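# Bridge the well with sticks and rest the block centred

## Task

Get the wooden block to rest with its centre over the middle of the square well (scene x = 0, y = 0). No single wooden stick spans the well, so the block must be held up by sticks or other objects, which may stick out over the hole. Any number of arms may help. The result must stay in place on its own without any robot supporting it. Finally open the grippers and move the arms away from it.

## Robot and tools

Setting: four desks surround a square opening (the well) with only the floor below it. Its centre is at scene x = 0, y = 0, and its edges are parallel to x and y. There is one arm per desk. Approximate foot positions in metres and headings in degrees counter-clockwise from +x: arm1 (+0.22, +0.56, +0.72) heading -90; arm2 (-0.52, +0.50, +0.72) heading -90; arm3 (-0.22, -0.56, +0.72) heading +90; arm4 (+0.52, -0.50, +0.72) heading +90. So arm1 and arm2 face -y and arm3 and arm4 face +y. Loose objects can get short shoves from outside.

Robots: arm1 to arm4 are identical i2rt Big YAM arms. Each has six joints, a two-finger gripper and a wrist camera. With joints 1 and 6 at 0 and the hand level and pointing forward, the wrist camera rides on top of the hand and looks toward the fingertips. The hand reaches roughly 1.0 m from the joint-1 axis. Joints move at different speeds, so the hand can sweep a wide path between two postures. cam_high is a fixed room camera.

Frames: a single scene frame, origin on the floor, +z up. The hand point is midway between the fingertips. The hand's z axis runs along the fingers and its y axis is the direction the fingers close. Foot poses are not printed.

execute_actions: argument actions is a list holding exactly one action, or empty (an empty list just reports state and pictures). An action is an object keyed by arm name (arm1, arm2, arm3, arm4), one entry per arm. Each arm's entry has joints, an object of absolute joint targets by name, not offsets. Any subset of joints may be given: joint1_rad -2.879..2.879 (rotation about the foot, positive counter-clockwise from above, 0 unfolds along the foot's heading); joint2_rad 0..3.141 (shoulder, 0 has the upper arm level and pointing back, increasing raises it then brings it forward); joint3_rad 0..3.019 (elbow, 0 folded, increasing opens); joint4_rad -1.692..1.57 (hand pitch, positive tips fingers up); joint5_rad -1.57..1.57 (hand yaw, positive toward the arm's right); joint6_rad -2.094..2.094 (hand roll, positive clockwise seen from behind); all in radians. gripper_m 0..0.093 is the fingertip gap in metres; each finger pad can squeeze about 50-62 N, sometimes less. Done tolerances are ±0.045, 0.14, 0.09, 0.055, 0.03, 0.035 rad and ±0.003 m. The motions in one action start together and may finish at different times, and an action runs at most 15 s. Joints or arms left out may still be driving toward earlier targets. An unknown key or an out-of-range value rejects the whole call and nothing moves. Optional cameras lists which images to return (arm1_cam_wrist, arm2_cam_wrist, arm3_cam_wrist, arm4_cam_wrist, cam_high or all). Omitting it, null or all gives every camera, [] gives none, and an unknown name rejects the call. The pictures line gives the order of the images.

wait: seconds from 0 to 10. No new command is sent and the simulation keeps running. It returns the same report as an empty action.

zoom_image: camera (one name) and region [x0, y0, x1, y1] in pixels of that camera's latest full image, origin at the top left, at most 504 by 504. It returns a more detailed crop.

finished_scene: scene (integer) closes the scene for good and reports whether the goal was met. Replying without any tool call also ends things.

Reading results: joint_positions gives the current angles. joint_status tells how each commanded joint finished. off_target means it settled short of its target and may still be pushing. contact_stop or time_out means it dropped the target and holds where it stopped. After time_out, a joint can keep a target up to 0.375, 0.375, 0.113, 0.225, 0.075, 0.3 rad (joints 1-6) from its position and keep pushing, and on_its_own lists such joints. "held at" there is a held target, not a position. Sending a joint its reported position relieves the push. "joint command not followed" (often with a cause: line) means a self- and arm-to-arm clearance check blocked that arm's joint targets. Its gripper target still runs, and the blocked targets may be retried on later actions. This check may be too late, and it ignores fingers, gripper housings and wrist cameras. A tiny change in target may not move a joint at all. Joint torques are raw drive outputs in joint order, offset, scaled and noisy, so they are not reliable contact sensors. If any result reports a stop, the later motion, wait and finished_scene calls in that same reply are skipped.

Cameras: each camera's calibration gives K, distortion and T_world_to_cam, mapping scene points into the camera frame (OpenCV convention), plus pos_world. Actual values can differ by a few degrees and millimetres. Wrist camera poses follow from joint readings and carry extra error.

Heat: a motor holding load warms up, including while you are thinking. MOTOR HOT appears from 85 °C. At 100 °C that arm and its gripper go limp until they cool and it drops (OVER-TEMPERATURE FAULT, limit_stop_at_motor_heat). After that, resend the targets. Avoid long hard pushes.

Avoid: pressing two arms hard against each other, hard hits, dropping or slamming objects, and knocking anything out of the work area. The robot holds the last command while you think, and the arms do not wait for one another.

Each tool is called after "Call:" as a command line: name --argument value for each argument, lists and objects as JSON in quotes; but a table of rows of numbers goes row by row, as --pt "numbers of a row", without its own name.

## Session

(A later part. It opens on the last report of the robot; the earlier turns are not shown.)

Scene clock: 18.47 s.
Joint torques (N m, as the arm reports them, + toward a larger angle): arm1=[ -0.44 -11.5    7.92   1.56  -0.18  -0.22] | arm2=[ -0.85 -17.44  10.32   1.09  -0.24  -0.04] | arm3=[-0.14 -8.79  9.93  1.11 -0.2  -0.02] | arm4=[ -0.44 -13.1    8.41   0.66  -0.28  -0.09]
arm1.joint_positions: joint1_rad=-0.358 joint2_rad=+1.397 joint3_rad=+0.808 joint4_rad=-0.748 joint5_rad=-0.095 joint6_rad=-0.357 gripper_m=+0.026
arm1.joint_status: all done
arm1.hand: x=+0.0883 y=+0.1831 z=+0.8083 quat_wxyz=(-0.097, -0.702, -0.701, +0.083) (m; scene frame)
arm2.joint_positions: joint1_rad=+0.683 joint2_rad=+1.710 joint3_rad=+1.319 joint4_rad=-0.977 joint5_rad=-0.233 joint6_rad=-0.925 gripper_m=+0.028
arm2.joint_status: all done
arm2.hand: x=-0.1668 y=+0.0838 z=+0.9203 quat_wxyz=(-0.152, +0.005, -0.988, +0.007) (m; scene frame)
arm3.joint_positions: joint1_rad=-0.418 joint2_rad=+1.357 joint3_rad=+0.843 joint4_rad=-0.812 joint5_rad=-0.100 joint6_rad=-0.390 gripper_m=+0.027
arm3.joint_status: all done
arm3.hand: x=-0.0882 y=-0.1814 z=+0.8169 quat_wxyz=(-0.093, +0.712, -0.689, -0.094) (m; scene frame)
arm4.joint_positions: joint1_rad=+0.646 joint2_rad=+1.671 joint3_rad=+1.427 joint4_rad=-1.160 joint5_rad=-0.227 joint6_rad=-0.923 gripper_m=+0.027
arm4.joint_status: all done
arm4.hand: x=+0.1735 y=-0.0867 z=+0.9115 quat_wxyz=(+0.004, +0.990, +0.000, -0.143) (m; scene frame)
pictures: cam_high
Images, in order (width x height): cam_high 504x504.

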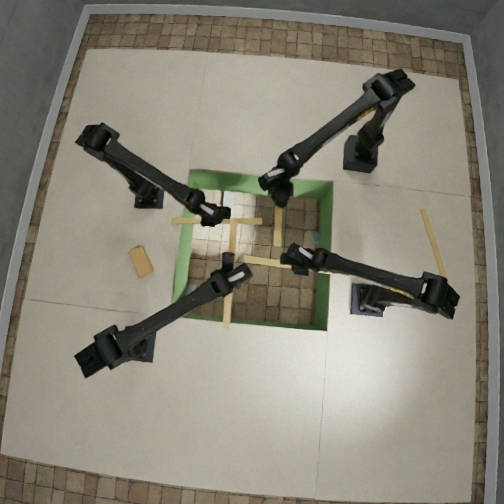

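Call:
execute_actions --actions '[{"arm2": {"joints": {"joint1_rad": 0.672, "joint2_rad": 1.848, "joint3_rad": 1.214, "joint4_rad": -0.751}}, "arm4": {"joints": {"joint1_rad": 0.636, "joint2_rad": 1.756, "joint3_rad": 1.302, "joint4_rad": -0.931}}}]' --cameras '["cam_high"]'

Call:
zoom_image --camera "cam_high" --region '[150, 150, 354, 354]'

Scene clock: 19.63 s.
Joint torques (N m, as the arm reports them, + toward a larger angle): arm1=[ -0.5  -11.47   7.85   1.55  -0.18  -0.22] | arm2=[ -1.44 -19.64   9.87   1.56  -0.26  -0.08] | arm3=[-0.17 -8.77  9.93  1.1  -0.2  -0.02] | arm4=[ -0.41 -15.35   8.01   1.14  -0.27  -0.05]
arm1.joint_positions: joint1_rad=-0.358 joint2_rad=+1.397 joint3_rad=+0.808 joint4_rad=-0.748 joint5_rad=-0.095 joint6_rad=-0.357 gripper_m=+0.026
arm1.joint_status: not commanded
arm1.hand: x=+0.0883 y=+0.1831 z=+0.8083 quat_wxyz=(-0.097, -0.702, -0.701, +0.083) (m; scene frame)
arm2.joint_positions: joint1_rad=+0.682 joint2_rad=+1.851 joint3_rad=+1.201 joint4_rad=-0.767 joint5_rad=-0.233 joint6_rad=-0.925 gripper_m=+0.028
arm2.joint_status: all done
arm2.hand: x=-0.1735 y=+0.0934 z=+0.8116 quat_wxyz=(-0.138, +0.001, -0.990, -0.013) (m; scene frame)
arm3.joint_positions: joint1_rad=-0.418 joint2_rad=+1.357 joint3_rad=+0.843 joint4_rad=-0.812 joint5_rad=-0.100 joint6_rad=-0.390 gripper_m=+0.027
arm3.joint_status: not commanded
arm3.hand: x=-0.0882 y=-0.1814 z=+0.8169 quat_wxyz=(-0.093, +0.712, -0.689, -0.094) (m; scene frame)
arm4.joint_positions: joint1_rad=+0.643 joint2_rad=+1.768 joint3_rad=+1.285 joint4_rad=-0.949 joint5_rad=-0.227 joint6_rad=-0.924 gripper_m=+0.027
arm4.joint_status: all done
arm4.hand: x=+0.1762 y=-0.0890 z=+0.8135 quat_wxyz=(+0.014, +0.991, -0.003, -0.135) (m; scene frame)
pictures: cam_high
Images, in order (width x height): cam_high 504x504.

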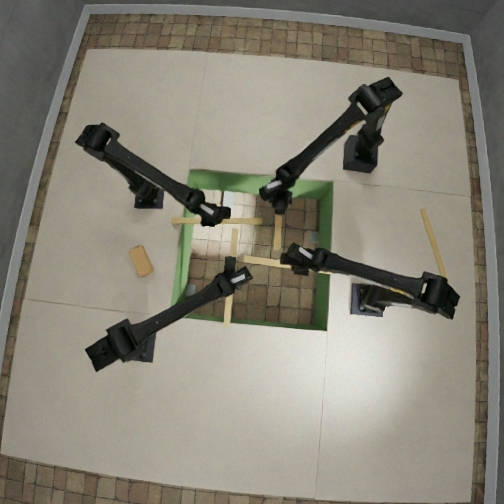

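Region (150, 150, 354, 354) of cam_high's 504x504 image, scaled by 2.471, with more detail than that image has.

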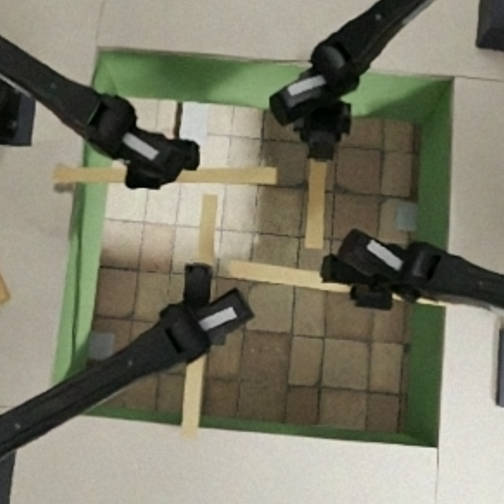

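Call:
execute_actions --actions '[{"arm2": {"joints": {"joint1_rad": 0.645, "joint2_rad": 1.905, "joint3_rad": 1.325, "joint4_rad": -0.81, "joint6_rad": -0.965}}, "arm4": {"joints": {"joint1_rad": 0.604, "joint2_rad": 1.82, "joint3_rad": 1.395, "joint4_rad": -0.98, "joint6_rad": -0.97}}}]' --cameras '["cam_high"]'

Scene clock: 22.67 s.
Joint torques (N m, as the arm reports them, + toward a larger angle): arm1=[ -0.46 -11.48   7.86   1.55  -0.18  -0.22] | arm2=[ -0.39 -17.86  12.06   0.16  -0.26  -0.01] | arm3=[-0.13 -8.8   9.92  1.1  -0.2  -0.02] | arm4=[  0.06 -13.59   9.6   -0.19  -0.29  -0.04]
arm1.joint_positions: joint1_rad=-0.358 joint2_rad=+1.397 joint3_rad=+0.808 joint4_rad=-0.748 joint5_rad=-0.095 joint6_rad=-0.357 gripper_m=+0.026
arm1.joint_status: not commanded
arm1.hand: x=+0.0883 y=+0.1831 z=+0.8083 quat_wxyz=(-0.097, -0.702, -0.701, +0.083) (m; scene frame)
arm2.joint_positions: joint1_rad=+0.647 joint2_rad=+1.877 joint3_rad=+1.295 joint4_rad=-0.795 joint5_rad=-0.233 joint6_rad=-0.953 gripper_m=+0.028
arm2.joint_status: all done
arm2.hand: x=-0.1691 y=+0.0536 z=+0.8297 quat_wxyz=(-0.149, +0.000, -0.989, +0.008) (m; scene frame)
arm3.joint_positions: joint1_rad=-0.418 joint2_rad=+1.357 joint3_rad=+0.843 joint4_rad=-0.812 joint5_rad=-0.100 joint6_rad=-0.390 gripper_m=+0.027
arm3.joint_status: not commanded
arm3.hand: x=-0.0882 y=-0.1814 z=+0.8169 quat_wxyz=(-0.093, +0.712, -0.689, -0.094) (m; scene frame)
arm4.joint_positions: joint1_rad=+0.602 joint2_rad=+1.807 joint3_rad=+1.357 joint4_rad=-0.964 joint5_rad=-0.227 joint6_rad=-0.959 gripper_m=+0.027
arm4.joint_status: all done
arm4.hand: x=+0.1803 y=-0.0557 z=+0.8192 quat_wxyz=(+0.002, +0.990, -0.005, -0.140) (m; scene frame)
pictures: cam_high
Images, in order (width x height): cam_high 504x504.

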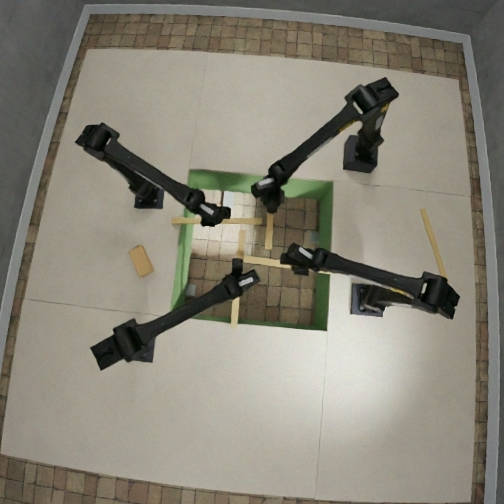

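Call:
execute_actions --actions '[{"arm2": {"joints": {"joint1_rad": 0.619, "joint2_rad": 1.975, "joint3_rad": 1.394, "joint4_rad": -0.838, "joint5_rad": -0.243, "joint6_rad": -0.992}}, "arm4": {"joints": {"joint1_rad": 0.576, "joint2_rad": 1.882, "joint3_rad": 1.464, "joint4_rad": -0.995, "joint5_rad": -0.236, "joint6_rad": -1.003}}}]' --cameras '["cam_high"]'

Call:
zoom_image --camera "cam_high" --region '[150, 150, 354, 354]'

Scene clock: 23.80 s.
Joint torques (N m, as the arm reports them, + toward a larger angle): arm1=[ -0.45 -11.48   7.86   1.54  -0.18  -0.22] | arm2=[  0.24 -19.64  12.35   0.08  -0.45   0.02] | arm3=[-0.19 -8.81  9.91  1.1  -0.2  -0.02] | arm4=[ -0.37 -15.1    9.78  -0.07  -0.48  -0.07]
arm1.joint_positions: joint1_rad=-0.358 joint2_rad=+1.397 joint3_rad=+0.808 joint4_rad=-0.748 joint5_rad=-0.095 joint6_rad=-0.357 gripper_m=+0.026
arm1.joint_status: not commanded
arm1.hand: x=+0.0883 y=+0.1831 z=+0.8083 quat_wxyz=(-0.097, -0.702, -0.701, +0.083) (m; scene frame)
arm2.joint_positions: joint1_rad=+0.623 joint2_rad=+1.948 joint3_rad=+1.359 joint4_rad=-0.824 joint5_rad=-0.241 joint6_rad=-0.980 gripper_m=+0.028
arm2.joint_status: all done
arm2.hand: x=-0.1714 y=+0.0348 z=+0.8124 quat_wxyz=(-0.142, +0.000, -0.990, -0.006) (m; scene frame)
arm3.joint_positions: joint1_rad=-0.418 joint2_rad=+1.357 joint3_rad=+0.843 joint4_rad=-0.812 joint5_rad=-0.100 joint6_rad=-0.390 gripper_m=+0.027
arm3.joint_status: not commanded
arm3.hand: x=-0.0882 y=-0.1814 z=+0.8169 quat_wxyz=(-0.093, +0.712, -0.689, -0.094) (m; scene frame)
arm4.joint_positions: joint1_rad=+0.578 joint2_rad=+1.871 joint3_rad=+1.426 joint4_rad=-0.981 joint5_rad=-0.233 joint6_rad=-0.992 gripper_m=+0.027
arm4.joint_status: all done
arm4.hand: x=+0.1795 y=-0.0308 z=+0.8101 quat_wxyz=(+0.005, +0.990, -0.001, -0.139) (m; scene frame)
pictures: cam_high
Images, in order (width x height): cam_high 504x504.

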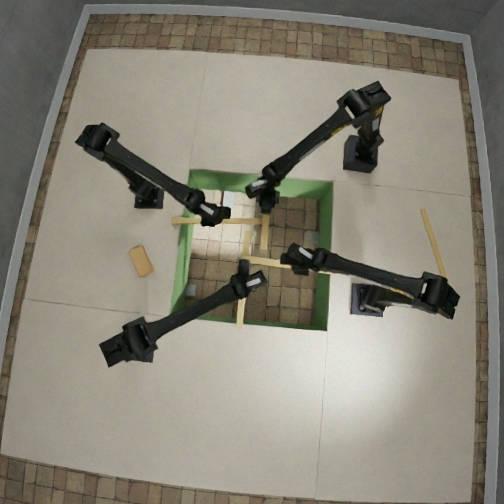

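Region (150, 150, 354, 354) of cam_high's 504x504 image, scaled by 2.471, with more detail than that image has.

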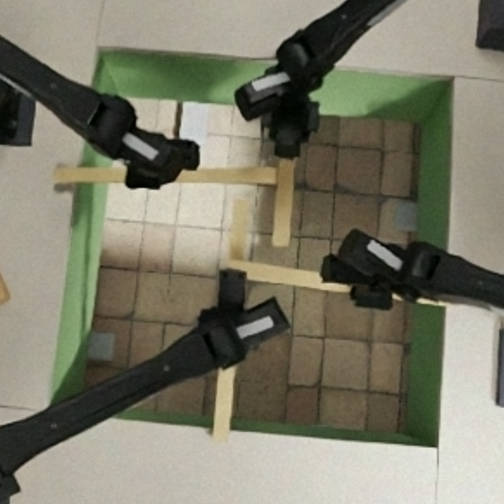

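Call:
execute_actions --actions '[{"arm1": {"joints": {"joint1_rad": -0.43, "joint2_rad": 1.465, "joint3_rad": 0.91, "joint4_rad": -0.775, "joint5_rad": -0.115, "joint6_rad": -0.44}}, "arm3": {"joints": {"joint1_rad": -0.47, "joint2_rad": 1.45, "joint3_rad": 0.97, "joint4_rad": -0.838, "joint5_rad": -0.112, "joint6_rad": -0.445}}}]' --cameras '["cam_high"]'

Call:
zoom_image --camera "cam_high" --region '[150, 150, 354, 354]'

Scene clock: 26.03 s.
Joint torques (N m, as the arm reports them, + toward a larger angle): arm1=[  0.11 -11.26  10.17   0.68  -0.15  -0.22] | arm2=[ -0.71 -19.41  12.24   0.14  -0.43  -0.03] | arm3=[ 0.43 -9.22 11.65  0.07 -0.17 -0.01] | arm4=[ -0.05 -14.75   9.67  -0.11  -0.49  -0.05]
arm1.joint_positions: joint1_rad=-0.433 joint2_rad=+1.462 joint3_rad=+0.860 joint4_rad=-0.767 joint5_rad=-0.114 joint6_rad=-0.429 gripper_m=+0.026
arm1.joint_status: all done
arm1.hand: x=+0.0574 y=+0.1795 z=+0.8014 quat_wxyz=(-0.094, -0.703, -0.701, +0.071) (m; scene frame)
arm2.joint_positions: joint1_rad=+0.623 joint2_rad=+1.948 joint3_rad=+1.359 joint4_rad=-0.824 joint5_rad=-0.241 joint6_rad=-0.981 gripper_m=+0.028
arm2.joint_status: not commanded
arm2.hand: x=-0.1714 y=+0.0348 z=+0.8124 quat_wxyz=(-0.142, +0.000, -0.990, -0.006) (m; scene frame)
arm3.joint_positions: joint1_rad=-0.470 joint2_rad=+1.446 joint3_rad=+0.929 joint4_rad=-0.828 joint5_rad=-0.110 joint6_rad=-0.432 gripper_m=+0.027
arm3.joint_status: all done
arm3.hand: x=-0.0581 y=-0.1616 z=+0.8145 quat_wxyz=(-0.087, +0.709, -0.694, -0.091) (m; scene frame)
arm4.joint_positions: joint1_rad=+0.578 joint2_rad=+1.871 joint3_rad=+1.426 joint4_rad=-0.981 joint5_rad=-0.233 joint6_rad=-0.992 gripper_m=+0.027
arm4.joint_status: not commanded
arm4.hand: x=+0.1795 y=-0.0308 z=+0.8101 quat_wxyz=(+0.005, +0.990, -0.001, -0.139) (m; scene frame)
pictures: cam_high
Images, in order (width x height): cam_high 504x504.

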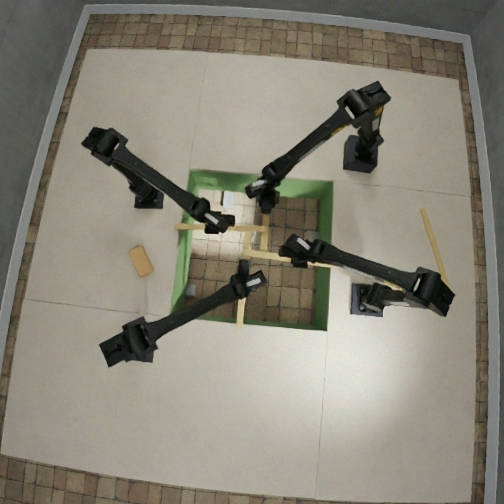

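Region (150, 150, 354, 354) of cam_high's 504x504 image, scaled by 2.471, with more detail than that image has.

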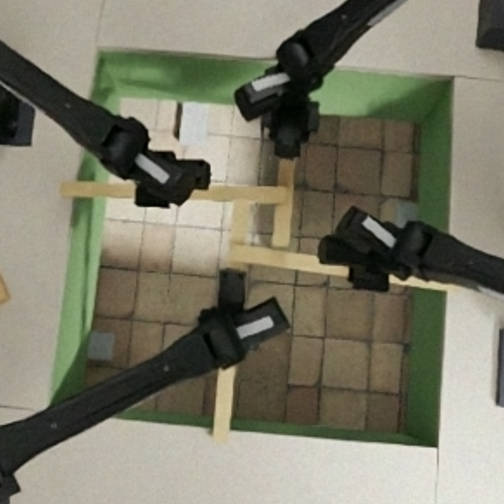

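Call:
execute_actions --actions '[{"arm1": {"joints": {"joint1_rad": -0.503, "joint3_rad": 0.93, "joint5_rad": -0.13, "joint6_rad": -0.512}}, "arm3": {"joints": {"joint1_rad": -0.528, "joint5_rad": -0.126, "joint6_rad": -0.503}}}]' --cameras '["cam_high"]'

Call:
zoom_image --camera "cam_high" --region '[150, 150, 354, 354]'

Scene clock: 27.17 s.
Joint torques (N m, as the arm reports them, + toward a larger angle): arm1=[  0.15 -11.57  10.21   0.74  -0.16  -0.24] | arm2=[ -1.16 -19.44  12.22   0.12  -0.4   -0.01] | arm3=[ 0.58 -9.19 11.65  0.06 -0.18 -0.02] | arm4=[  0.04 -14.76   9.73  -0.12  -0.47  -0.05]
arm1.joint_positions: joint1_rad=-0.507 joint2_rad=+1.462 joint3_rad=+0.880 joint4_rad=-0.769 joint5_rad=-0.129 joint6_rad=-0.500 gripper_m=+0.026
arm1.joint_status: all done
arm1.hand: x=+0.0275 y=+0.1833 z=+0.8086 quat_wxyz=(-0.098, -0.702, -0.700, +0.084) (m; scene frame)
arm2.joint_positions: joint1_rad=+0.623 joint2_rad=+1.948 joint3_rad=+1.359 joint4_rad=-0.824 joint5_rad=-0.241 joint6_rad=-0.981 gripper_m=+0.028
arm2.joint_status: not commanded
arm2.hand: x=-0.1714 y=+0.0348 z=+0.8124 quat_wxyz=(-0.142, +0.000, -0.990, -0.006) (m; scene frame)
arm3.joint_positions: joint1_rad=-0.531 joint2_rad=+1.446 joint3_rad=+0.929 joint4_rad=-0.828 joint5_rad=-0.125 joint6_rad=-0.490 gripper_m=+0.027
arm3.joint_status: all done
arm3.hand: x=-0.0365 y=-0.1708 z=+0.8147 quat_wxyz=(-0.090, +0.709, -0.694, -0.093) (m; scene frame)
arm4.joint_positions: joint1_rad=+0.578 joint2_rad=+1.871 joint3_rad=+1.426 joint4_rad=-0.981 joint5_rad=-0.233 joint6_rad=-0.992 gripper_m=+0.027
arm4.joint_status: not commanded
arm4.hand: x=+0.1795 y=-0.0308 z=+0.8101 quat_wxyz=(+0.005, +0.990, -0.001, -0.139) (m; scene frame)
pictures: cam_high
Images, in order (width x height): cam_high 504x504.

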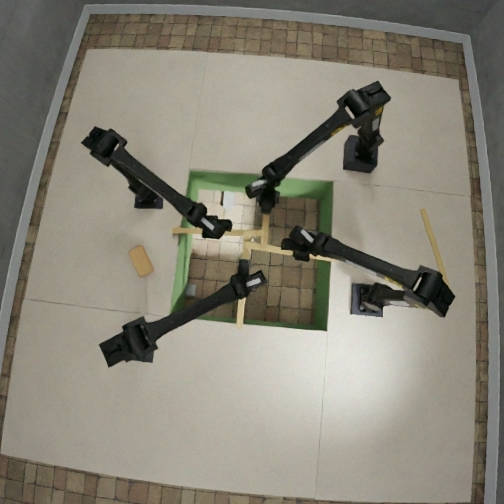

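Region (150, 150, 354, 354) of cam_high's 504x504 image, scaled by 2.471, with more detail than that image has.

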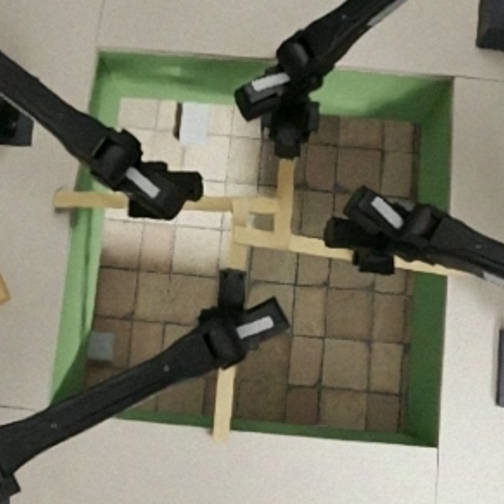

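Call:
zoom_image --camera "cam_high" --region '[220, 205, 290, 275]'

Region (220, 205, 290, 275) of cam_high's 504x504 image, scaled by 7.200, with more detail than that image has.

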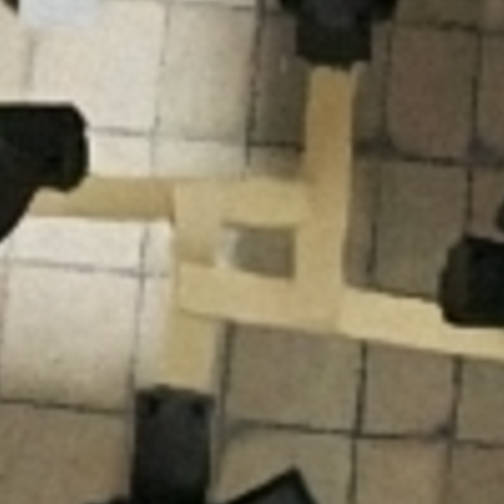

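Call:
execute_actions --actions '[{"arm1": {"joints": {"joint1_rad": -0.477, "joint2_rad": 1.55, "joint3_rad": 0.94, "joint4_rad": -0.711, "joint5_rad": -0.088, "joint6_rad": -0.473}}, "arm2": {"joints": {"joint1_rad": 0.658, "joint2_rad": 2.05, "joint3_rad": 1.45, "joint5_rad": -0.171, "joint6_rad": -0.95}}, "arm3": {"joints": {"joint1_rad": -0.49, "joint2_rad": 1.549, "joint3_rad": 0.991, "joint4_rad": -0.78, "joint5_rad": -0.088, "joint6_rad": -0.458}}, "arm4": {"joints": {"joint1_rad": 0.613, "joint2_rad": 1.944, "joint3_rad": 1.485, "joint4_rad": -0.953, "joint5_rad": -0.167, "joint6_rad": -0.958}}}]' --cameras '["cam_high"]'

Call:
zoom_image --camera "cam_high" --region '[150, 150, 354, 354]'

Call:
zoom_image --camera "cam_high" --region '[220, 205, 290, 275]'

Scene clock: 29.37 s.
Joint torques (N m, as the arm reports them, + toward a larger angle): arm1=[  0.17 -12.89   9.63   1.36  -0.08   0.04] | arm2=[ -0.19 -21.28  11.8    0.37  -0.25   0.16] | arm3=[  0.47 -10.13  10.85   0.87  -0.01   0.22] | arm4=[  0.38 -15.21   9.06   0.94  -0.21   0.19]
arm1.joint_positions: joint1_rad=-0.481 joint2_rad=+1.554 joint3_rad=+0.894 joint4_rad=-0.725 joint5_rad=-0.089 joint6_rad=-0.486 gripper_m=+0.026
arm1.joint_status: all done
arm1.hand: x=+0.0269 y=+0.1735 z=+0.7780 quat_wxyz=(-0.075, -0.702, -0.704, +0.072) (m; scene frame)
arm2.joint_positions: joint1_rad=+0.655 joint2_rad=+2.027 joint3_rad=+1.419 joint4_rad=-0.827 joint5_rad=-0.171 joint6_rad=-0.961 gripper_m=+0.028
arm2.joint_status: all done
arm2.hand: x=-0.1574 y=+0.0260 z=+0.7864 quat_wxyz=(-0.108, +0.003, -0.994, +0.002) (m; scene frame)
arm3.joint_positions: joint1_rad=-0.491 joint2_rad=+1.545 joint3_rad=+0.954 joint4_rad=-0.793 joint5_rad=-0.090 joint6_rad=-0.472 gripper_m=+0.027
arm3.joint_status: all done
arm3.hand: x=-0.0409 y=-0.1537 z=+0.7846 quat_wxyz=(-0.075, +0.716, -0.690, -0.073) (m; scene frame)
arm4.joint_positions: joint1_rad=+0.613 joint2_rad=+1.934 joint3_rad=+1.453 joint4_rad=-0.968 joint5_rad=-0.169 joint6_rad=-0.971 gripper_m=+0.027
arm4.joint_status: all done
arm4.hand: x=+0.1666 y=-0.0292 z=+0.7831 quat_wxyz=(+0.000, +0.994, +0.003, -0.106) (m; scene frame)
pictures: cam_high
Images, in order (width x height): cam_high 504x504.

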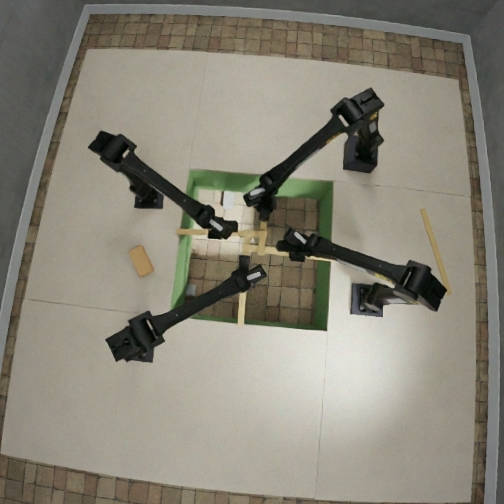

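Region (150, 150, 354, 354) of cam_high's 504x504 image, scaled by 2.471, with more detail than that image has.

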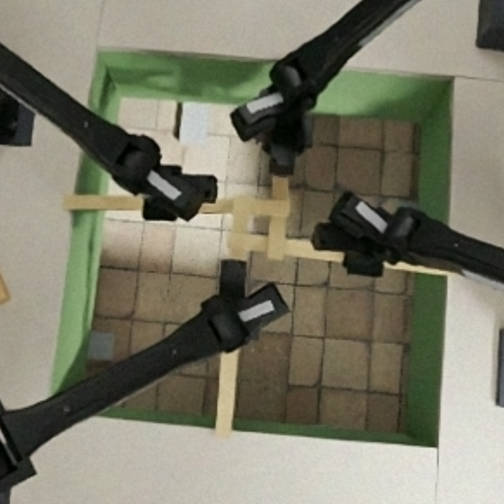

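Region (220, 205, 290, 275) of cam_high's 504x504 image, scaled by 7.200, with more detail than that image has.

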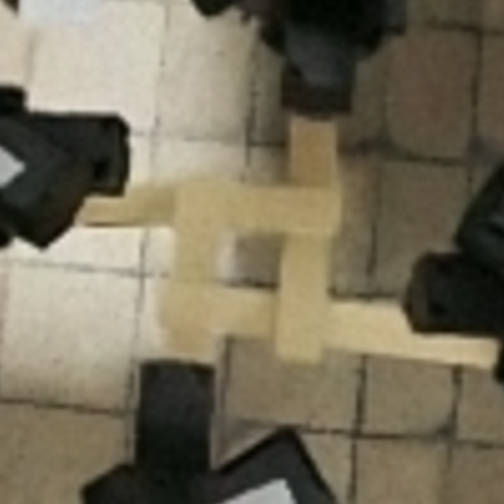

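Call:
execute_actions --actions '[{"arm1": {"joints": {"joint2_rad": 1.594, "joint5_rad": -0.068}}, "arm2": {"joints": {"joint2_rad": 2.082, "joint5_rad": -0.137}}, "arm3": {"joints": {"joint2_rad": 1.585, "joint5_rad": -0.068}}, "arm4": {"joints": {"joint2_rad": 1.968, "joint5_rad": -0.133}}}]' --cameras '["cam_high"]'

Call:
zoom_image --camera "cam_high" --region '[150, 150, 354, 354]'

Call:
zoom_image --camera "cam_high" --region '[220, 205, 290, 275]'

Scene clock: 30.77 s.
Joint torques (N m, as the arm reports them, + toward a larger angle): arm1=[  0.22 -12.12   9.4    1.28  -0.05   0.02] | arm2=[ -0.94 -19.74  11.38   0.23   0.     0.19] | arm3=[ 0.42 -8.79 10.72  0.82  0.1   0.22] | arm4=[  0.23 -14.88   9.05   0.86  -0.15   0.18]
arm1.joint_positions: joint1_rad=-0.481 joint2_rad=+1.586 joint3_rad=+0.894 joint4_rad=-0.721 joint5_rad=-0.069 joint6_rad=-0.484 gripper_m=+0.026
arm1.joint_status: all done
arm1.hand: x=+0.0251 y=+0.1767 z=+0.7649 quat_wxyz=(-0.062, -0.705, -0.704, +0.061) (m; scene frame)
arm2.joint_positions: joint1_rad=+0.655 joint2_rad=+2.042 joint3_rad=+1.420 joint4_rad=-0.827 joint5_rad=-0.142 joint6_rad=-0.961 gripper_m=+0.028
arm2.joint_status: all done
arm2.hand: x=-0.1627 y=+0.0250 z=+0.7770 quat_wxyz=(-0.092, +0.001, -0.996, +0.004) (m; scene frame)
arm3.joint_positions: joint1_rad=-0.491 joint2_rad=+1.566 joint3_rad=+0.954 joint4_rad=-0.791 joint5_rad=-0.073 joint6_rad=-0.472 gripper_m=+0.027
arm3.joint_status: all done
arm3.hand: x=-0.0387 y=-0.1560 z=+0.7756 quat_wxyz=(-0.068, +0.717, -0.691, -0.062) (m; scene frame)
arm4.joint_positions: joint1_rad=+0.613 joint2_rad=+1.946 joint3_rad=+1.453 joint4_rad=-0.967 joint5_rad=-0.136 joint6_rad=-0.969 gripper_m=+0.027
arm4.joint_status: all done
arm4.hand: x=+0.1715 y=-0.0266 z=+0.7757 quat_wxyz=(-0.005, +0.996, +0.001, -0.090) (m; scene frame)
pictures: cam_high
Images, in order (width x height): cam_high 504x504.

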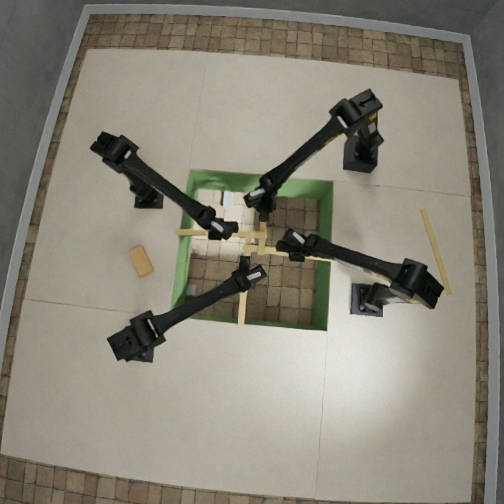

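Region (150, 150, 354, 354) of cam_high's 504x504 image, scaled by 2.471, with more detail than that image has.

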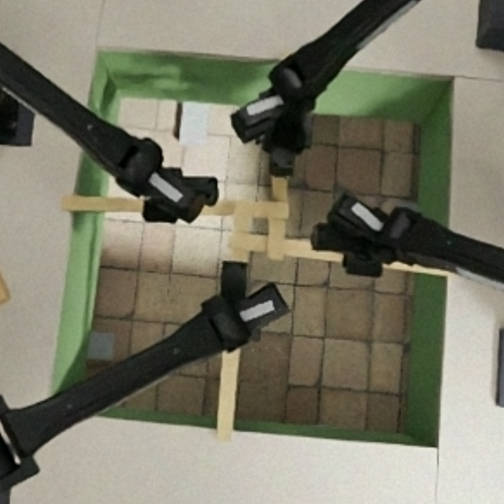

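Region (220, 205, 290, 275) of cam_high's 504x504 image, scaled by 7.200, with more detail than that image has.

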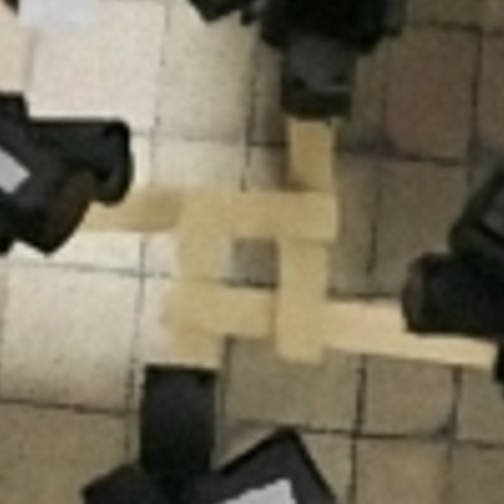

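Call:
execute_actions --actions '[{"arm1": {"joints": {"joint2_rad": 1.586, "gripper_m": 0.05}}, "arm2": {"joints": {"joint2_rad": 2.05, "gripper_m": 0.05}}, "arm3": {"joints": {"joint2_rad": 1.568, "gripper_m": 0.05}}, "arm4": {"joints": {"joint2_rad": 1.95, "gripper_m": 0.05}}}]' --cameras '["cam_high"]'

Call:
zoom_image --camera "cam_high" --region '[150, 150, 354, 354]'

Scene clock: 31.77 s.
Joint torques (N m, as the arm reports them, + toward a larger angle): arm1=[  0.17 -12.87   9.46   1.28  -0.05   0.01] | arm2=[ -0.06 -22.49  11.66   0.29  -0.06   0.17] | arm3=[  0.44 -10.4   10.73   0.78   0.02   0.2 ] | arm4=[  0.06 -16.21   8.99   0.9   -0.14   0.19]
arm1.joint_positions: joint1_rad=-0.481 joint2_rad=+1.586 joint3_rad=+0.894 joint4_rad=-0.721 joint5_rad=-0.069 joint6_rad=-0.483 gripper_m=+0.050
arm1.joint_status: all done
arm1.hand: x=+0.0251 y=+0.1767 z=+0.7649 quat_wxyz=(-0.062, -0.705, -0.703, +0.061) (m; scene frame)
arm2.joint_positions: joint1_rad=+0.655 joint2_rad=+2.042 joint3_rad=+1.420 joint4_rad=-0.827 joint5_rad=-0.140 joint6_rad=-0.961 gripper_m=+0.050
arm2.joint_status: all done
arm2.hand: x=-0.1630 y=+0.0248 z=+0.7770 quat_wxyz=(-0.091, +0.001, -0.996, +0.005) (m; scene frame)
arm3.joint_positions: joint1_rad=-0.491 joint2_rad=+1.566 joint3_rad=+0.955 joint4_rad=-0.791 joint5_rad=-0.070 joint6_rad=-0.471 gripper_m=+0.050
arm3.joint_status: all done
arm3.hand: x=-0.0382 y=-0.1560 z=+0.7757 quat_wxyz=(-0.069, +0.716, -0.692, -0.061) (m; scene frame)
arm4.joint_positions: joint1_rad=+0.613 joint2_rad=+1.946 joint3_rad=+1.453 joint4_rad=-0.967 joint5_rad=-0.136 joint6_rad=-0.969 gripper_m=+0.050
arm4.joint_status: all done
arm4.hand: x=+0.1715 y=-0.0266 z=+0.7757 quat_wxyz=(-0.005, +0.996, +0.001, -0.090) (m; scene frame)
pictures: cam_high
Images, in order (width x height): cam_high 504x504.

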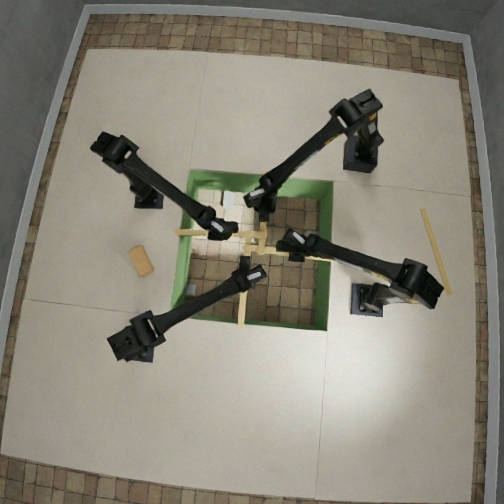

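Region (150, 150, 354, 354) of cam_high's 504x504 image, scaled by 2.471, with more detail than that image has.

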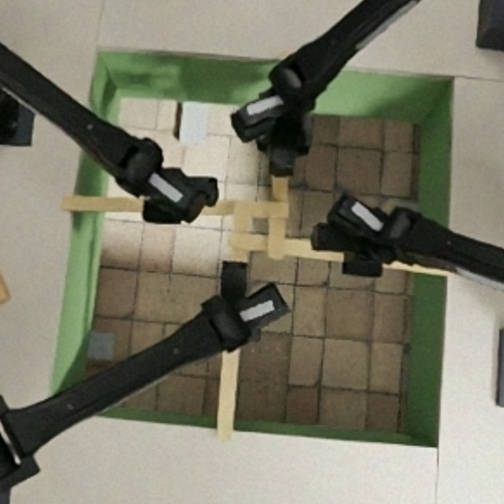

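The frame is standing on its own. Lifting all four hands straight off.

Call:
execute_actions --actions '[{"arm1": {"joints": {"joint2_rad": 1.415}}, "arm2": {"joints": {"joint2_rad": 1.875}}, "arm3": {"joints": {"joint2_rad": 1.395}}, "arm4": {"joints": {"joint2_rad": 1.775}}}]' --cameras '["cam_high"]'

Call:
zoom_image --camera "cam_high" --region '[100, 220, 200, 300]'

Scene clock: 33.27 s.
Joint torques (N m, as the arm reports them, + toward a larger angle): arm1=[  0.11 -10.78   9.92   1.59  -0.04   0.03] | arm2=[ -0.14 -19.55  12.07   0.64  -0.11   0.17] | arm3=[ 0.44 -8.72 11.51  1.09  0.01  0.21] | arm4=[  0.11 -13.96   9.12   1.21  -0.14   0.19]
arm1.joint_positions: joint1_rad=-0.481 joint2_rad=+1.403 joint3_rad=+0.902 joint4_rad=-0.721 joint5_rad=-0.069 joint6_rad=-0.483 gripper_m=+0.050
arm1.joint_status: all done
arm1.hand: x=+0.0164 y=+0.1627 z=+0.8439 quat_wxyz=(-0.090, -0.695, -0.697, +0.152) (m; scene frame)
arm2.joint_positions: joint1_rad=+0.655 joint2_rad=+1.849 joint3_rad=+1.431 joint4_rad=-0.827 joint5_rad=-0.139 joint6_rad=-0.961 gripper_m=+0.050
arm2.joint_status: all done
arm2.hand: x=-0.1492 y=+0.0037 z=+0.8944 quat_wxyz=(-0.148, +0.008, -0.985, +0.089) (m; scene frame)
arm3.joint_positions: joint1_rad=-0.491 joint2_rad=+1.385 joint3_rad=+0.958 joint4_rad=-0.791 joint5_rad=-0.070 joint6_rad=-0.470 gripper_m=+0.050
arm3.joint_status: all done
arm3.hand: x=-0.0343 y=-0.1479 z=+0.8539 quat_wxyz=(-0.155, +0.709, -0.682, -0.090) (m; scene frame)
arm4.joint_positions: joint1_rad=+0.613 joint2_rad=+1.758 joint3_rad=+1.465 joint4_rad=-0.967 joint5_rad=-0.136 joint6_rad=-0.968 gripper_m=+0.050
arm4.joint_status: all done
arm4.hand: x=+0.1654 y=-0.0161 z=+0.8883 quat_wxyz=(-0.087, +0.986, +0.007, -0.145) (m; scene frame)
pictures: cam_high
Images, in order (width x height): cam_high 504x504.

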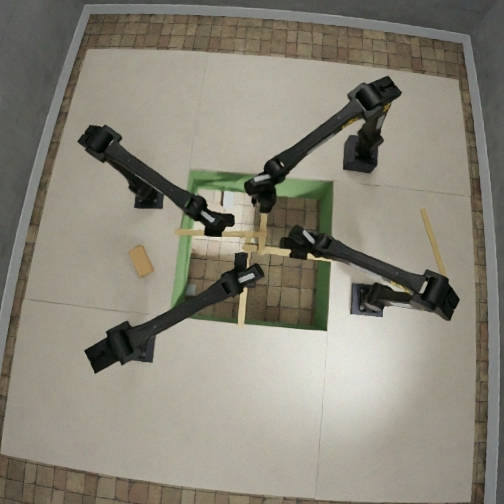

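Region (100, 220, 200, 300) of cam_high's 504x504 image, scaled by 5.040, with more detail than that image has; it fills the top 403 rows of this view, and the rest is white.

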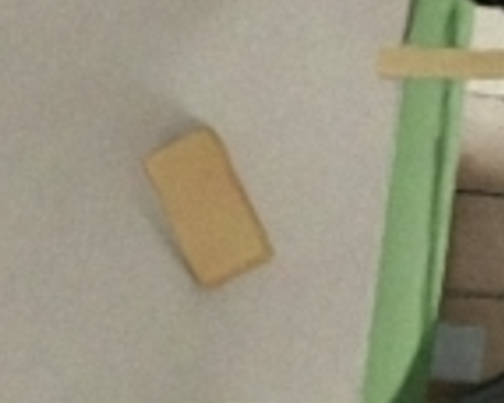

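Call:
execute_actions --actions '[{"arm1": {"joints": {"joint1_rad": 0.7, "joint2_rad": 1.1}}, "arm2": {"joints": {"joint1_rad": -0.6, "joint2_rad": 1.3}}, "arm3": {"joints": {"joint1_rad": -1.562, "joint2_rad": 1.356, "joint3_rad": 0.915, "joint4_rad": -1.136, "joint5_rad": 0.0, "joint6_rad": -0.558, "gripper_m": 0.093}}, "arm4": {"joints": {"joint1_rad": -0.7, "joint2_rad": 1.3}}}]' --cameras '["arm3_cam_wrist", "cam_high"]'

Scene clock: 35.73 s.
Joint torques (N m, as the arm reports them, + toward a larger angle): arm1=[-0.23 -7.33 11.12  1.99 -0.05  0.03] | arm2=[ -0.76 -11.86  13.01   1.42  -0.1    0.23] | arm3=[ 0.6  -9.49  8.32 -0.39 -0.04 -0.02] | arm4=[ 0.45 -9.09  9.26  1.71 -0.19  0.22]
arm1.joint_positions: joint1_rad=+0.701 joint2_rad=+1.093 joint3_rad=+0.902 joint4_rad=-0.719 joint5_rad=-0.069 joint6_rad=-0.482 gripper_m=+0.050
arm1.joint_status: all done
arm1.hand: x=+0.4991 y=+0.2339 z=+0.9809 quat_wxyz=(-0.279, -0.176, -0.927, +0.178) (m; scene frame)
arm2.joint_positions: joint1_rad=-0.605 joint2_rad=+1.280 joint3_rad=+1.440 joint4_rad=-0.827 joint5_rad=-0.136 joint6_rad=-0.959 gripper_m=+0.050
arm2.joint_status: all done
arm2.hand: x=-0.8347 y=+0.0475 z=+1.2289 quat_wxyz=(-0.049, -0.507, -0.743, +0.434) (m; scene frame)
arm3.joint_positions: joint1_rad=-1.565 joint2_rad=+1.374 joint3_rad=+0.911 joint4_rad=-1.125 joint5_rad=+0.000 joint6_rad=-0.546 gripper_m=+0.093
arm3.joint_status: all done
arm3.hand: x=+0.1343 y=-0.5417 z=+0.8257 quat_wxyz=(+0.008, +0.295, -0.955, -0.003) (m; scene frame)
arm4.joint_positions: joint1_rad=-0.707 joint2_rad=+1.298 joint3_rad=+1.472 joint4_rad=-0.964 joint5_rad=-0.134 joint6_rad=-0.967 gripper_m=+0.050
arm4.joint_status: all done
arm4.hand: x=+0.8585 y=-0.0830 z=+1.1434 quat_wxyz=(-0.379, +0.744, -0.550, -0.040) (m; scene frame)
pictures: arm3_cam_wrist, cam_high
camera_calibration (this result's frames):
arm3_cam_wrist: T_world_to_cam=[[0.571179, -0.820694, -0.0147145, -0.507474], [-0.655343, -0.466747, 0.593862, -0.650556], [-0.494247, -0.329558, -0.804432, 0.672588], [0, 0, 0, 1]] pos_world=[0.195946, -0.498469, 0.919925]
Images, in order (width x height): arm3_cam_wrist 504x504, cam_high 504x504.

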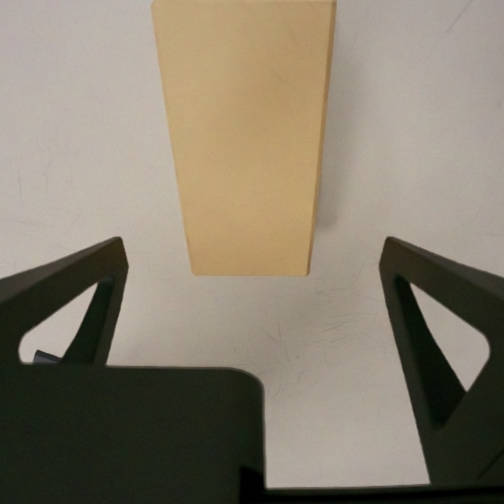

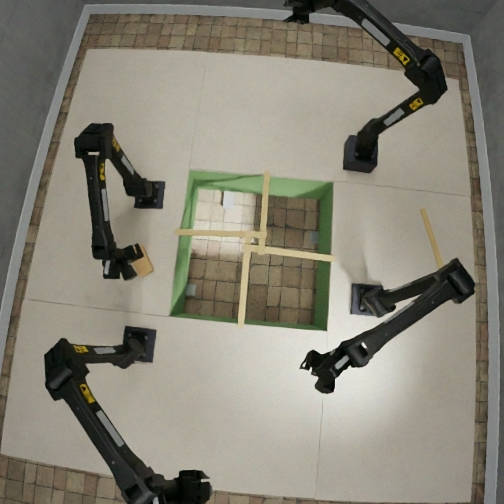

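Call:
execute_actions --actions '[{"arm3": {"joints": {"joint1_rad": -1.546, "joint2_rad": 1.44, "joint3_rad": 0.855, "joint4_rad": -0.975}}}]' --cameras '["arm3_cam_wrist", "cam_high"]'

Call:
zoom_image --camera "cam_high" --region '[150, 150, 354, 354]'

Scene clock: 37.33 s.
Joint torques (N m, as the arm reports them, + toward a larger angle): arm1=[-0.24 -7.36 11.11  1.99 -0.05  0.03] | arm2=[ -0.17 -11.68  12.94   1.36  -0.18   0.22] | arm3=[ 0.87 -8.36  8.07  0.58 -0.04 -0.01] | arm4=[ 0.46 -8.9   9.4   1.7  -0.19  0.2 ]
arm1.joint_positions: joint1_rad=+0.701 joint2_rad=+1.093 joint3_rad=+0.902 joint4_rad=-0.719 joint5_rad=-0.069 joint6_rad=-0.482 gripper_m=+0.050
arm1.joint_status: not commanded
arm1.hand: x=+0.4991 y=+0.2339 z=+0.9809 quat_wxyz=(-0.279, -0.176, -0.927, +0.178) (m; scene frame)
arm2.joint_positions: joint1_rad=-0.605 joint2_rad=+1.280 joint3_rad=+1.440 joint4_rad=-0.827 joint5_rad=-0.136 joint6_rad=-0.959 gripper_m=+0.050
arm2.joint_status: not commanded
arm2.hand: x=-0.8347 y=+0.0475 z=+1.2289 quat_wxyz=(-0.049, -0.507, -0.743, +0.434) (m; scene frame)
arm3.joint_positions: joint1_rad=-1.552 joint2_rad=+1.439 joint3_rad=+0.848 joint4_rad=-0.988 joint5_rad=+0.000 joint6_rad=-0.546 gripper_m=+0.093
arm3.joint_status: all done
arm3.hand: x=+0.1369 y=-0.5370 z=+0.7830 quat_wxyz=(+0.003, +0.302, -0.953, -0.002) (m; scene frame)
arm4.joint_positions: joint1_rad=-0.707 joint2_rad=+1.298 joint3_rad=+1.472 joint4_rad=-0.964 joint5_rad=-0.134 joint6_rad=-0.967 gripper_m=+0.050
arm4.joint_status: not commanded
arm4.hand: x=+0.8585 y=-0.0830 z=+1.1434 quat_wxyz=(-0.379, +0.744, -0.550, -0.040) (m; scene frame)
pictures: arm3_cam_wrist, cam_high
camera_calibration (this result's frames):
arm3_cam_wrist: T_world_to_cam=[[0.581873, -0.813219, -0.00988262, -0.506986], [-0.654654, -0.475557, 0.5876, -0.621236], [-0.482547, -0.335439, -0.809091, 0.640021], [0, 0, 0, 1]] pos_world=[0.197147, -0.493036, 0.877864]
Images, in order (width x height): arm3_cam_wrist 504x504, cam_high 504x504.

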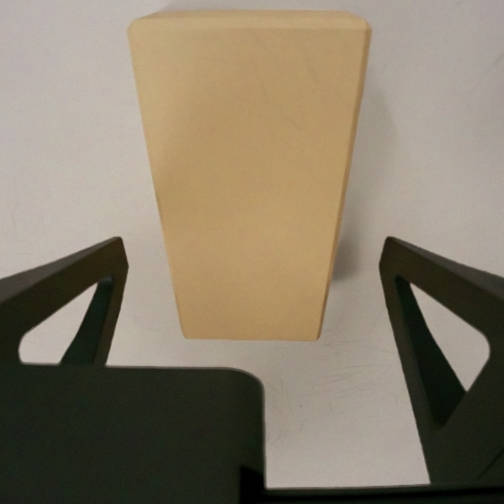

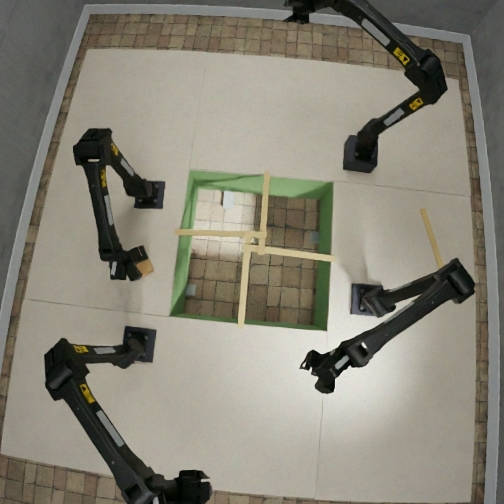

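Region (150, 150, 354, 354) of cam_high's 504x504 image, scaled by 2.471, with more detail than that image has.

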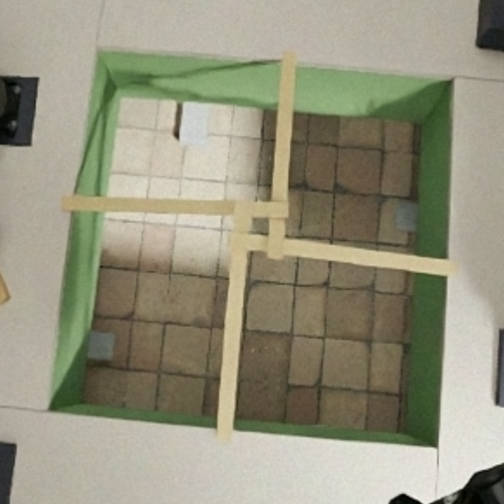

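Call:
execute_actions --actions '[{"arm3": {"joints": {"joint2_rad": 1.5, "joint3_rad": 0.813, "joint4_rad": -0.87}}}]' --cameras '["arm3_cam_wrist"]'

Call:
execute_actions --actions '[{"arm3": {"joints": {"gripper_m": 0.058}}}]' --cameras '["arm3_cam_wrist"]'

Scene clock: 38.60 s.
Joint torques (N m, as the arm reports them, + toward a larger angle): arm1=[-0.25 -7.38 11.13  1.99 -0.05  0.03] | arm2=[  0.33 -12.06  13.05   1.48  -0.14   0.19] | arm3=[ 0.87 -8.84  7.23  0.56 -0.04 -0.02] | arm4=[ 0.39 -9.11  9.36  1.73 -0.18  0.2 ]
arm1.joint_positions: joint1_rad=+0.701 joint2_rad=+1.093 joint3_rad=+0.902 joint4_rad=-0.719 joint5_rad=-0.069 joint6_rad=-0.482 gripper_m=+0.050
arm1.joint_status: not commanded
arm1.hand: x=+0.4991 y=+0.2339 z=+0.9809 quat_wxyz=(-0.279, -0.176, -0.927, +0.178) (m; scene frame)
arm2.joint_positions: joint1_rad=-0.605 joint2_rad=+1.280 joint3_rad=+1.440 joint4_rad=-0.827 joint5_rad=-0.136 joint6_rad=-0.959 gripper_m=+0.050
arm2.joint_status: not commanded
arm2.hand: x=-0.8347 y=+0.0475 z=+1.2289 quat_wxyz=(-0.049, -0.507, -0.743, +0.434) (m; scene frame)
arm3.joint_positions: joint1_rad=-1.552 joint2_rad=+1.496 joint3_rad=+0.807 joint4_rad=-0.883 joint5_rad=+0.000 joint6_rad=-0.546 gripper_m=+0.093
arm3.joint_status: all done
arm3.hand: x=+0.1382 y=-0.5368 z=+0.7513 quat_wxyz=(+0.000, +0.302, -0.953, -0.001) (m; scene frame)
arm4.joint_positions: joint1_rad=-0.707 joint2_rad=+1.298 joint3_rad=+1.472 joint4_rad=-0.964 joint5_rad=-0.134 joint6_rad=-0.967 gripper_m=+0.050
arm4.joint_status: not commanded
arm4.hand: x=+0.8585 y=-0.0830 z=+1.1434 quat_wxyz=(-0.379, +0.744, -0.550, -0.040) (m; scene frame)
pictures: arm3_cam_wrist
camera_calibration (this result's frames):
arm3_cam_wrist: T_world_to_cam=[[0.581918, -0.813223, -0.00626767, -0.510656], [-0.65867, -0.475816, 0.582883, -0.59775], [-0.476997, -0.335062, -0.812532, 0.617086], [0, 0, 0, 1]] pos_world=[0.197788, -0.492934, 0.84662]
Images, in order (width x height): arm3_cam_wrist 504x504.

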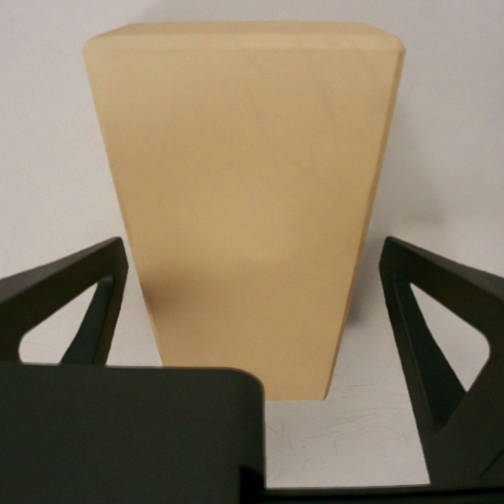

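Scene clock: 39.13 s.
Joint torques (N m, as the arm reports them, + toward a larger angle): arm1=[-0.25 -7.34 11.12  1.99 -0.05  0.03] | arm2=[  0.1  -11.49  13.22   1.5   -0.14   0.23] | arm3=[ 0.88 -8.65  7.34  0.53 -0.04 -0.02] | arm4=[ 0.3  -9.16  9.34  1.74 -0.19  0.2 ]
arm1.joint_positions: joint1_rad=+0.701 joint2_rad=+1.093 joint3_rad=+0.902 joint4_rad=-0.719 joint5_rad=-0.069 joint6_rad=-0.482 gripper_m=+0.050
arm1.joint_status: not commanded
arm1.hand: x=+0.4991 y=+0.2339 z=+0.9809 quat_wxyz=(-0.279, -0.176, -0.927, +0.178) (m; scene frame)
arm2.joint_positions: joint1_rad=-0.605 joint2_rad=+1.280 joint3_rad=+1.440 joint4_rad=-0.827 joint5_rad=-0.136 joint6_rad=-0.959 gripper_m=+0.050
arm2.joint_status: not commanded
arm2.hand: x=-0.8347 y=+0.0475 z=+1.2289 quat_wxyz=(-0.049, -0.507, -0.743, +0.434) (m; scene frame)
arm3.joint_positions: joint1_rad=-1.552 joint2_rad=+1.496 joint3_rad=+0.807 joint4_rad=-0.882 joint5_rad=+0.000 joint6_rad=-0.546 gripper_m=+0.069
arm3.joint_status: gripper_m off_target (ended at +0.069, target +0.058)
arm3.hand: x=+0.1385 y=-0.5367 z=+0.7513 quat_wxyz=(-0.001, +0.302, -0.953, -0.001) (m; scene frame)
arm4.joint_positions: joint1_rad=-0.707 joint2_rad=+1.298 joint3_rad=+1.472 joint4_rad=-0.964 joint5_rad=-0.134 joint6_rad=-0.967 gripper_m=+0.050
arm4.joint_status: not commanded
arm4.hand: x=+0.8585 y=-0.0830 z=+1.1434 quat_wxyz=(-0.379, +0.744, -0.550, -0.040) (m; scene frame)
pictures: arm3_cam_wrist
camera_calibration (this result's frames):
arm3_cam_wrist: T_world_to_cam=[[0.582543, -0.81278, -0.00566405, -0.510991], [-0.658973, -0.476362, 0.582094, -0.597155], [-0.475812, -0.335362, -0.813102, 0.617371], [0, 0, 0, 1]] pos_world=[0.197918, -0.492742, 0.846691]
Images, in order (width x height): arm3_cam_wrist 504x504.

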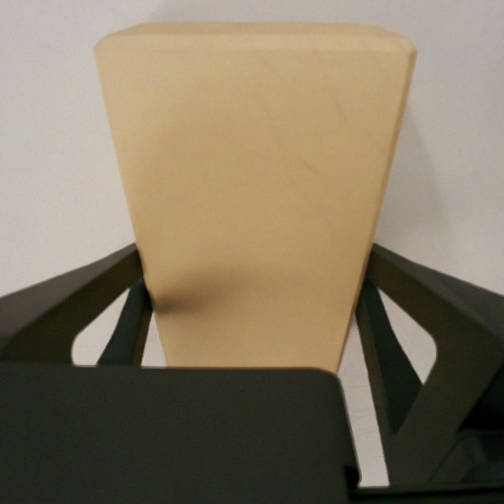

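Call:
execute_actions --actions '[{"arm3": {"joints": {"joint2_rad": 1.38, "joint3_rad": 1.1, "joint4_rad": -1.26}}}]' --cameras '[]'

Call:
execute_actions --actions '[{"arm3": {"joints": {"joint1_rad": -0.399, "joint2_rad": 1.65, "joint3_rad": 1.83, "joint4_rad": -1.66, "joint6_rad": 0.07}}}]' --cameras '["arm3_cam_wrist", "cam_high"]'

Scene clock: 40.67 s.
Joint torques (N m, as the arm reports them, + toward a larger angle): arm1=[-0.25 -7.36 11.13  1.99 -0.05  0.03] | arm2=[  0.1  -11.63  13.1    1.41  -0.17   0.21] | arm3=[ 0.88 -9.19 10.86 -0.32 -0.04 -0.02] | arm4=[ 0.5  -9.15  9.36  1.71 -0.18  0.22]
arm1.joint_positions: joint1_rad=+0.701 joint2_rad=+1.093 joint3_rad=+0.902 joint4_rad=-0.719 joint5_rad=-0.069 joint6_rad=-0.482 gripper_m=+0.050
arm1.joint_status: not commanded
arm1.hand: x=+0.4991 y=+0.2339 z=+0.9809 quat_wxyz=(-0.279, -0.176, -0.927, +0.178) (m; scene frame)
arm2.joint_positions: joint1_rad=-0.605 joint2_rad=+1.280 joint3_rad=+1.440 joint4_rad=-0.827 joint5_rad=-0.136 joint6_rad=-0.959 gripper_m=+0.050
arm2.joint_status: not commanded
arm2.hand: x=-0.8347 y=+0.0475 z=+1.2289 quat_wxyz=(-0.049, -0.507, -0.743, +0.434) (m; scene frame)
arm3.joint_positions: joint1_rad=-1.552 joint2_rad=+1.385 joint3_rad=+1.072 joint4_rad=-1.249 joint5_rad=+0.000 joint6_rad=-0.546 gripper_m=+0.069
arm3.joint_status: all done
arm3.hand: x=+0.1666 y=-0.5350 z=+0.8787 quat_wxyz=(-0.005, +0.302, -0.953, +0.000) (m; scene frame)
arm4.joint_positions: joint1_rad=-0.707 joint2_rad=+1.298 joint3_rad=+1.472 joint4_rad=-0.964 joint5_rad=-0.134 joint6_rad=-0.967 gripper_m=+0.050
arm4.joint_status: not commanded
arm4.hand: x=+0.8585 y=-0.0830 z=+1.1434 quat_wxyz=(-0.379, +0.744, -0.550, -0.040) (m; scene frame)
pictures: none
No camera images: the call's "cameras" was empty. Leave "cameras" out to get every camera's image.

Scene clock: 42.47 s.
Joint torques (N m, as the arm reports them, + toward a larger angle): arm1=[-0.28 -7.38 11.11  1.99 -0.05  0.03] | arm2=[  0.39 -11.36  13.1    1.41  -0.16   0.25] | arm3=[ -0.1  -15.73  12.94  -0.34   0.1    0.2 ] | arm4=[ 0.36 -9.01  9.34  1.72 -0.18  0.23]
arm1.joint_positions: joint1_rad=+0.701 joint2_rad=+1.093 joint3_rad=+0.902 joint4_rad=-0.719 joint5_rad=-0.069 joint6_rad=-0.482 gripper_m=+0.050
arm1.joint_status: not commanded
arm1.hand: x=+0.4991 y=+0.2339 z=+0.9809 quat_wxyz=(-0.279, -0.176, -0.927, +0.178) (m; scene frame)
arm2.joint_positions: joint1_rad=-0.605 joint2_rad=+1.280 joint3_rad=+1.440 joint4_rad=-0.827 joint5_rad=-0.136 joint6_rad=-0.959 gripper_m=+0.050
arm2.joint_status: not commanded
arm2.hand: x=-0.8347 y=+0.0475 z=+1.2289 quat_wxyz=(-0.049, -0.507, -0.743, +0.434) (m; scene frame)
arm3.joint_positions: joint1_rad=-0.395 joint2_rad=+1.681 joint3_rad=+1.784 joint4_rad=-1.648 joint5_rad=-0.002 joint6_rad=+0.057 gripper_m=+0.069
arm3.joint_status: all done
arm3.hand: x=-0.0411 y=-0.0742 z=+1.0207 quat_wxyz=(-0.010, +0.551, -0.835, -0.009) (m; scene frame)
arm4.joint_positions: joint1_rad=-0.707 joint2_rad=+1.298 joint3_rad=+1.472 joint4_rad=-0.964 joint5_rad=-0.134 joint6_rad=-0.967 gripper_m=+0.050
arm4.joint_status: not commanded
arm4.hand: x=+0.8585 y=-0.0830 z=+1.1434 quat_wxyz=(-0.379, +0.744, -0.550, -0.040) (m; scene frame)
pictures: arm3_cam_wrist, cam_high
camera_calibration (this result's frames):
arm3_cam_wrist: T_world_to_cam=[[0.922735, -0.385345, -0.00831318, 0.0193706], [-0.314767, -0.765827, 0.560741, -0.637514], [-0.222446, -0.514799, -0.827949, 0.918298], [0, 0, 0, 1]] pos_world=[-0.0142709, -0.00802232, 1.11795]
Images, in order (width x height): arm3_cam_wrist 504x504, cam_high 504x504.

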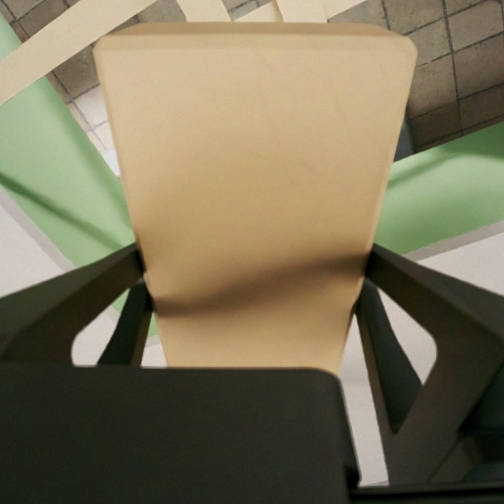

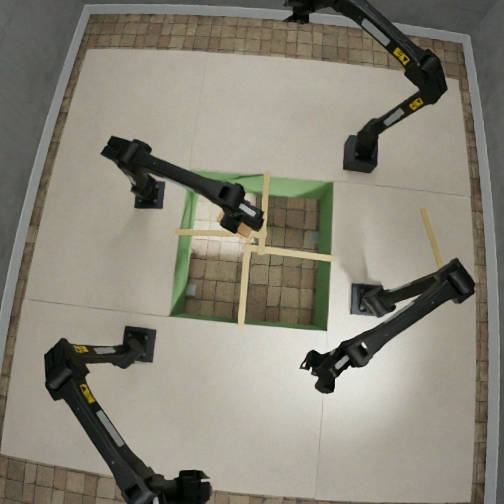

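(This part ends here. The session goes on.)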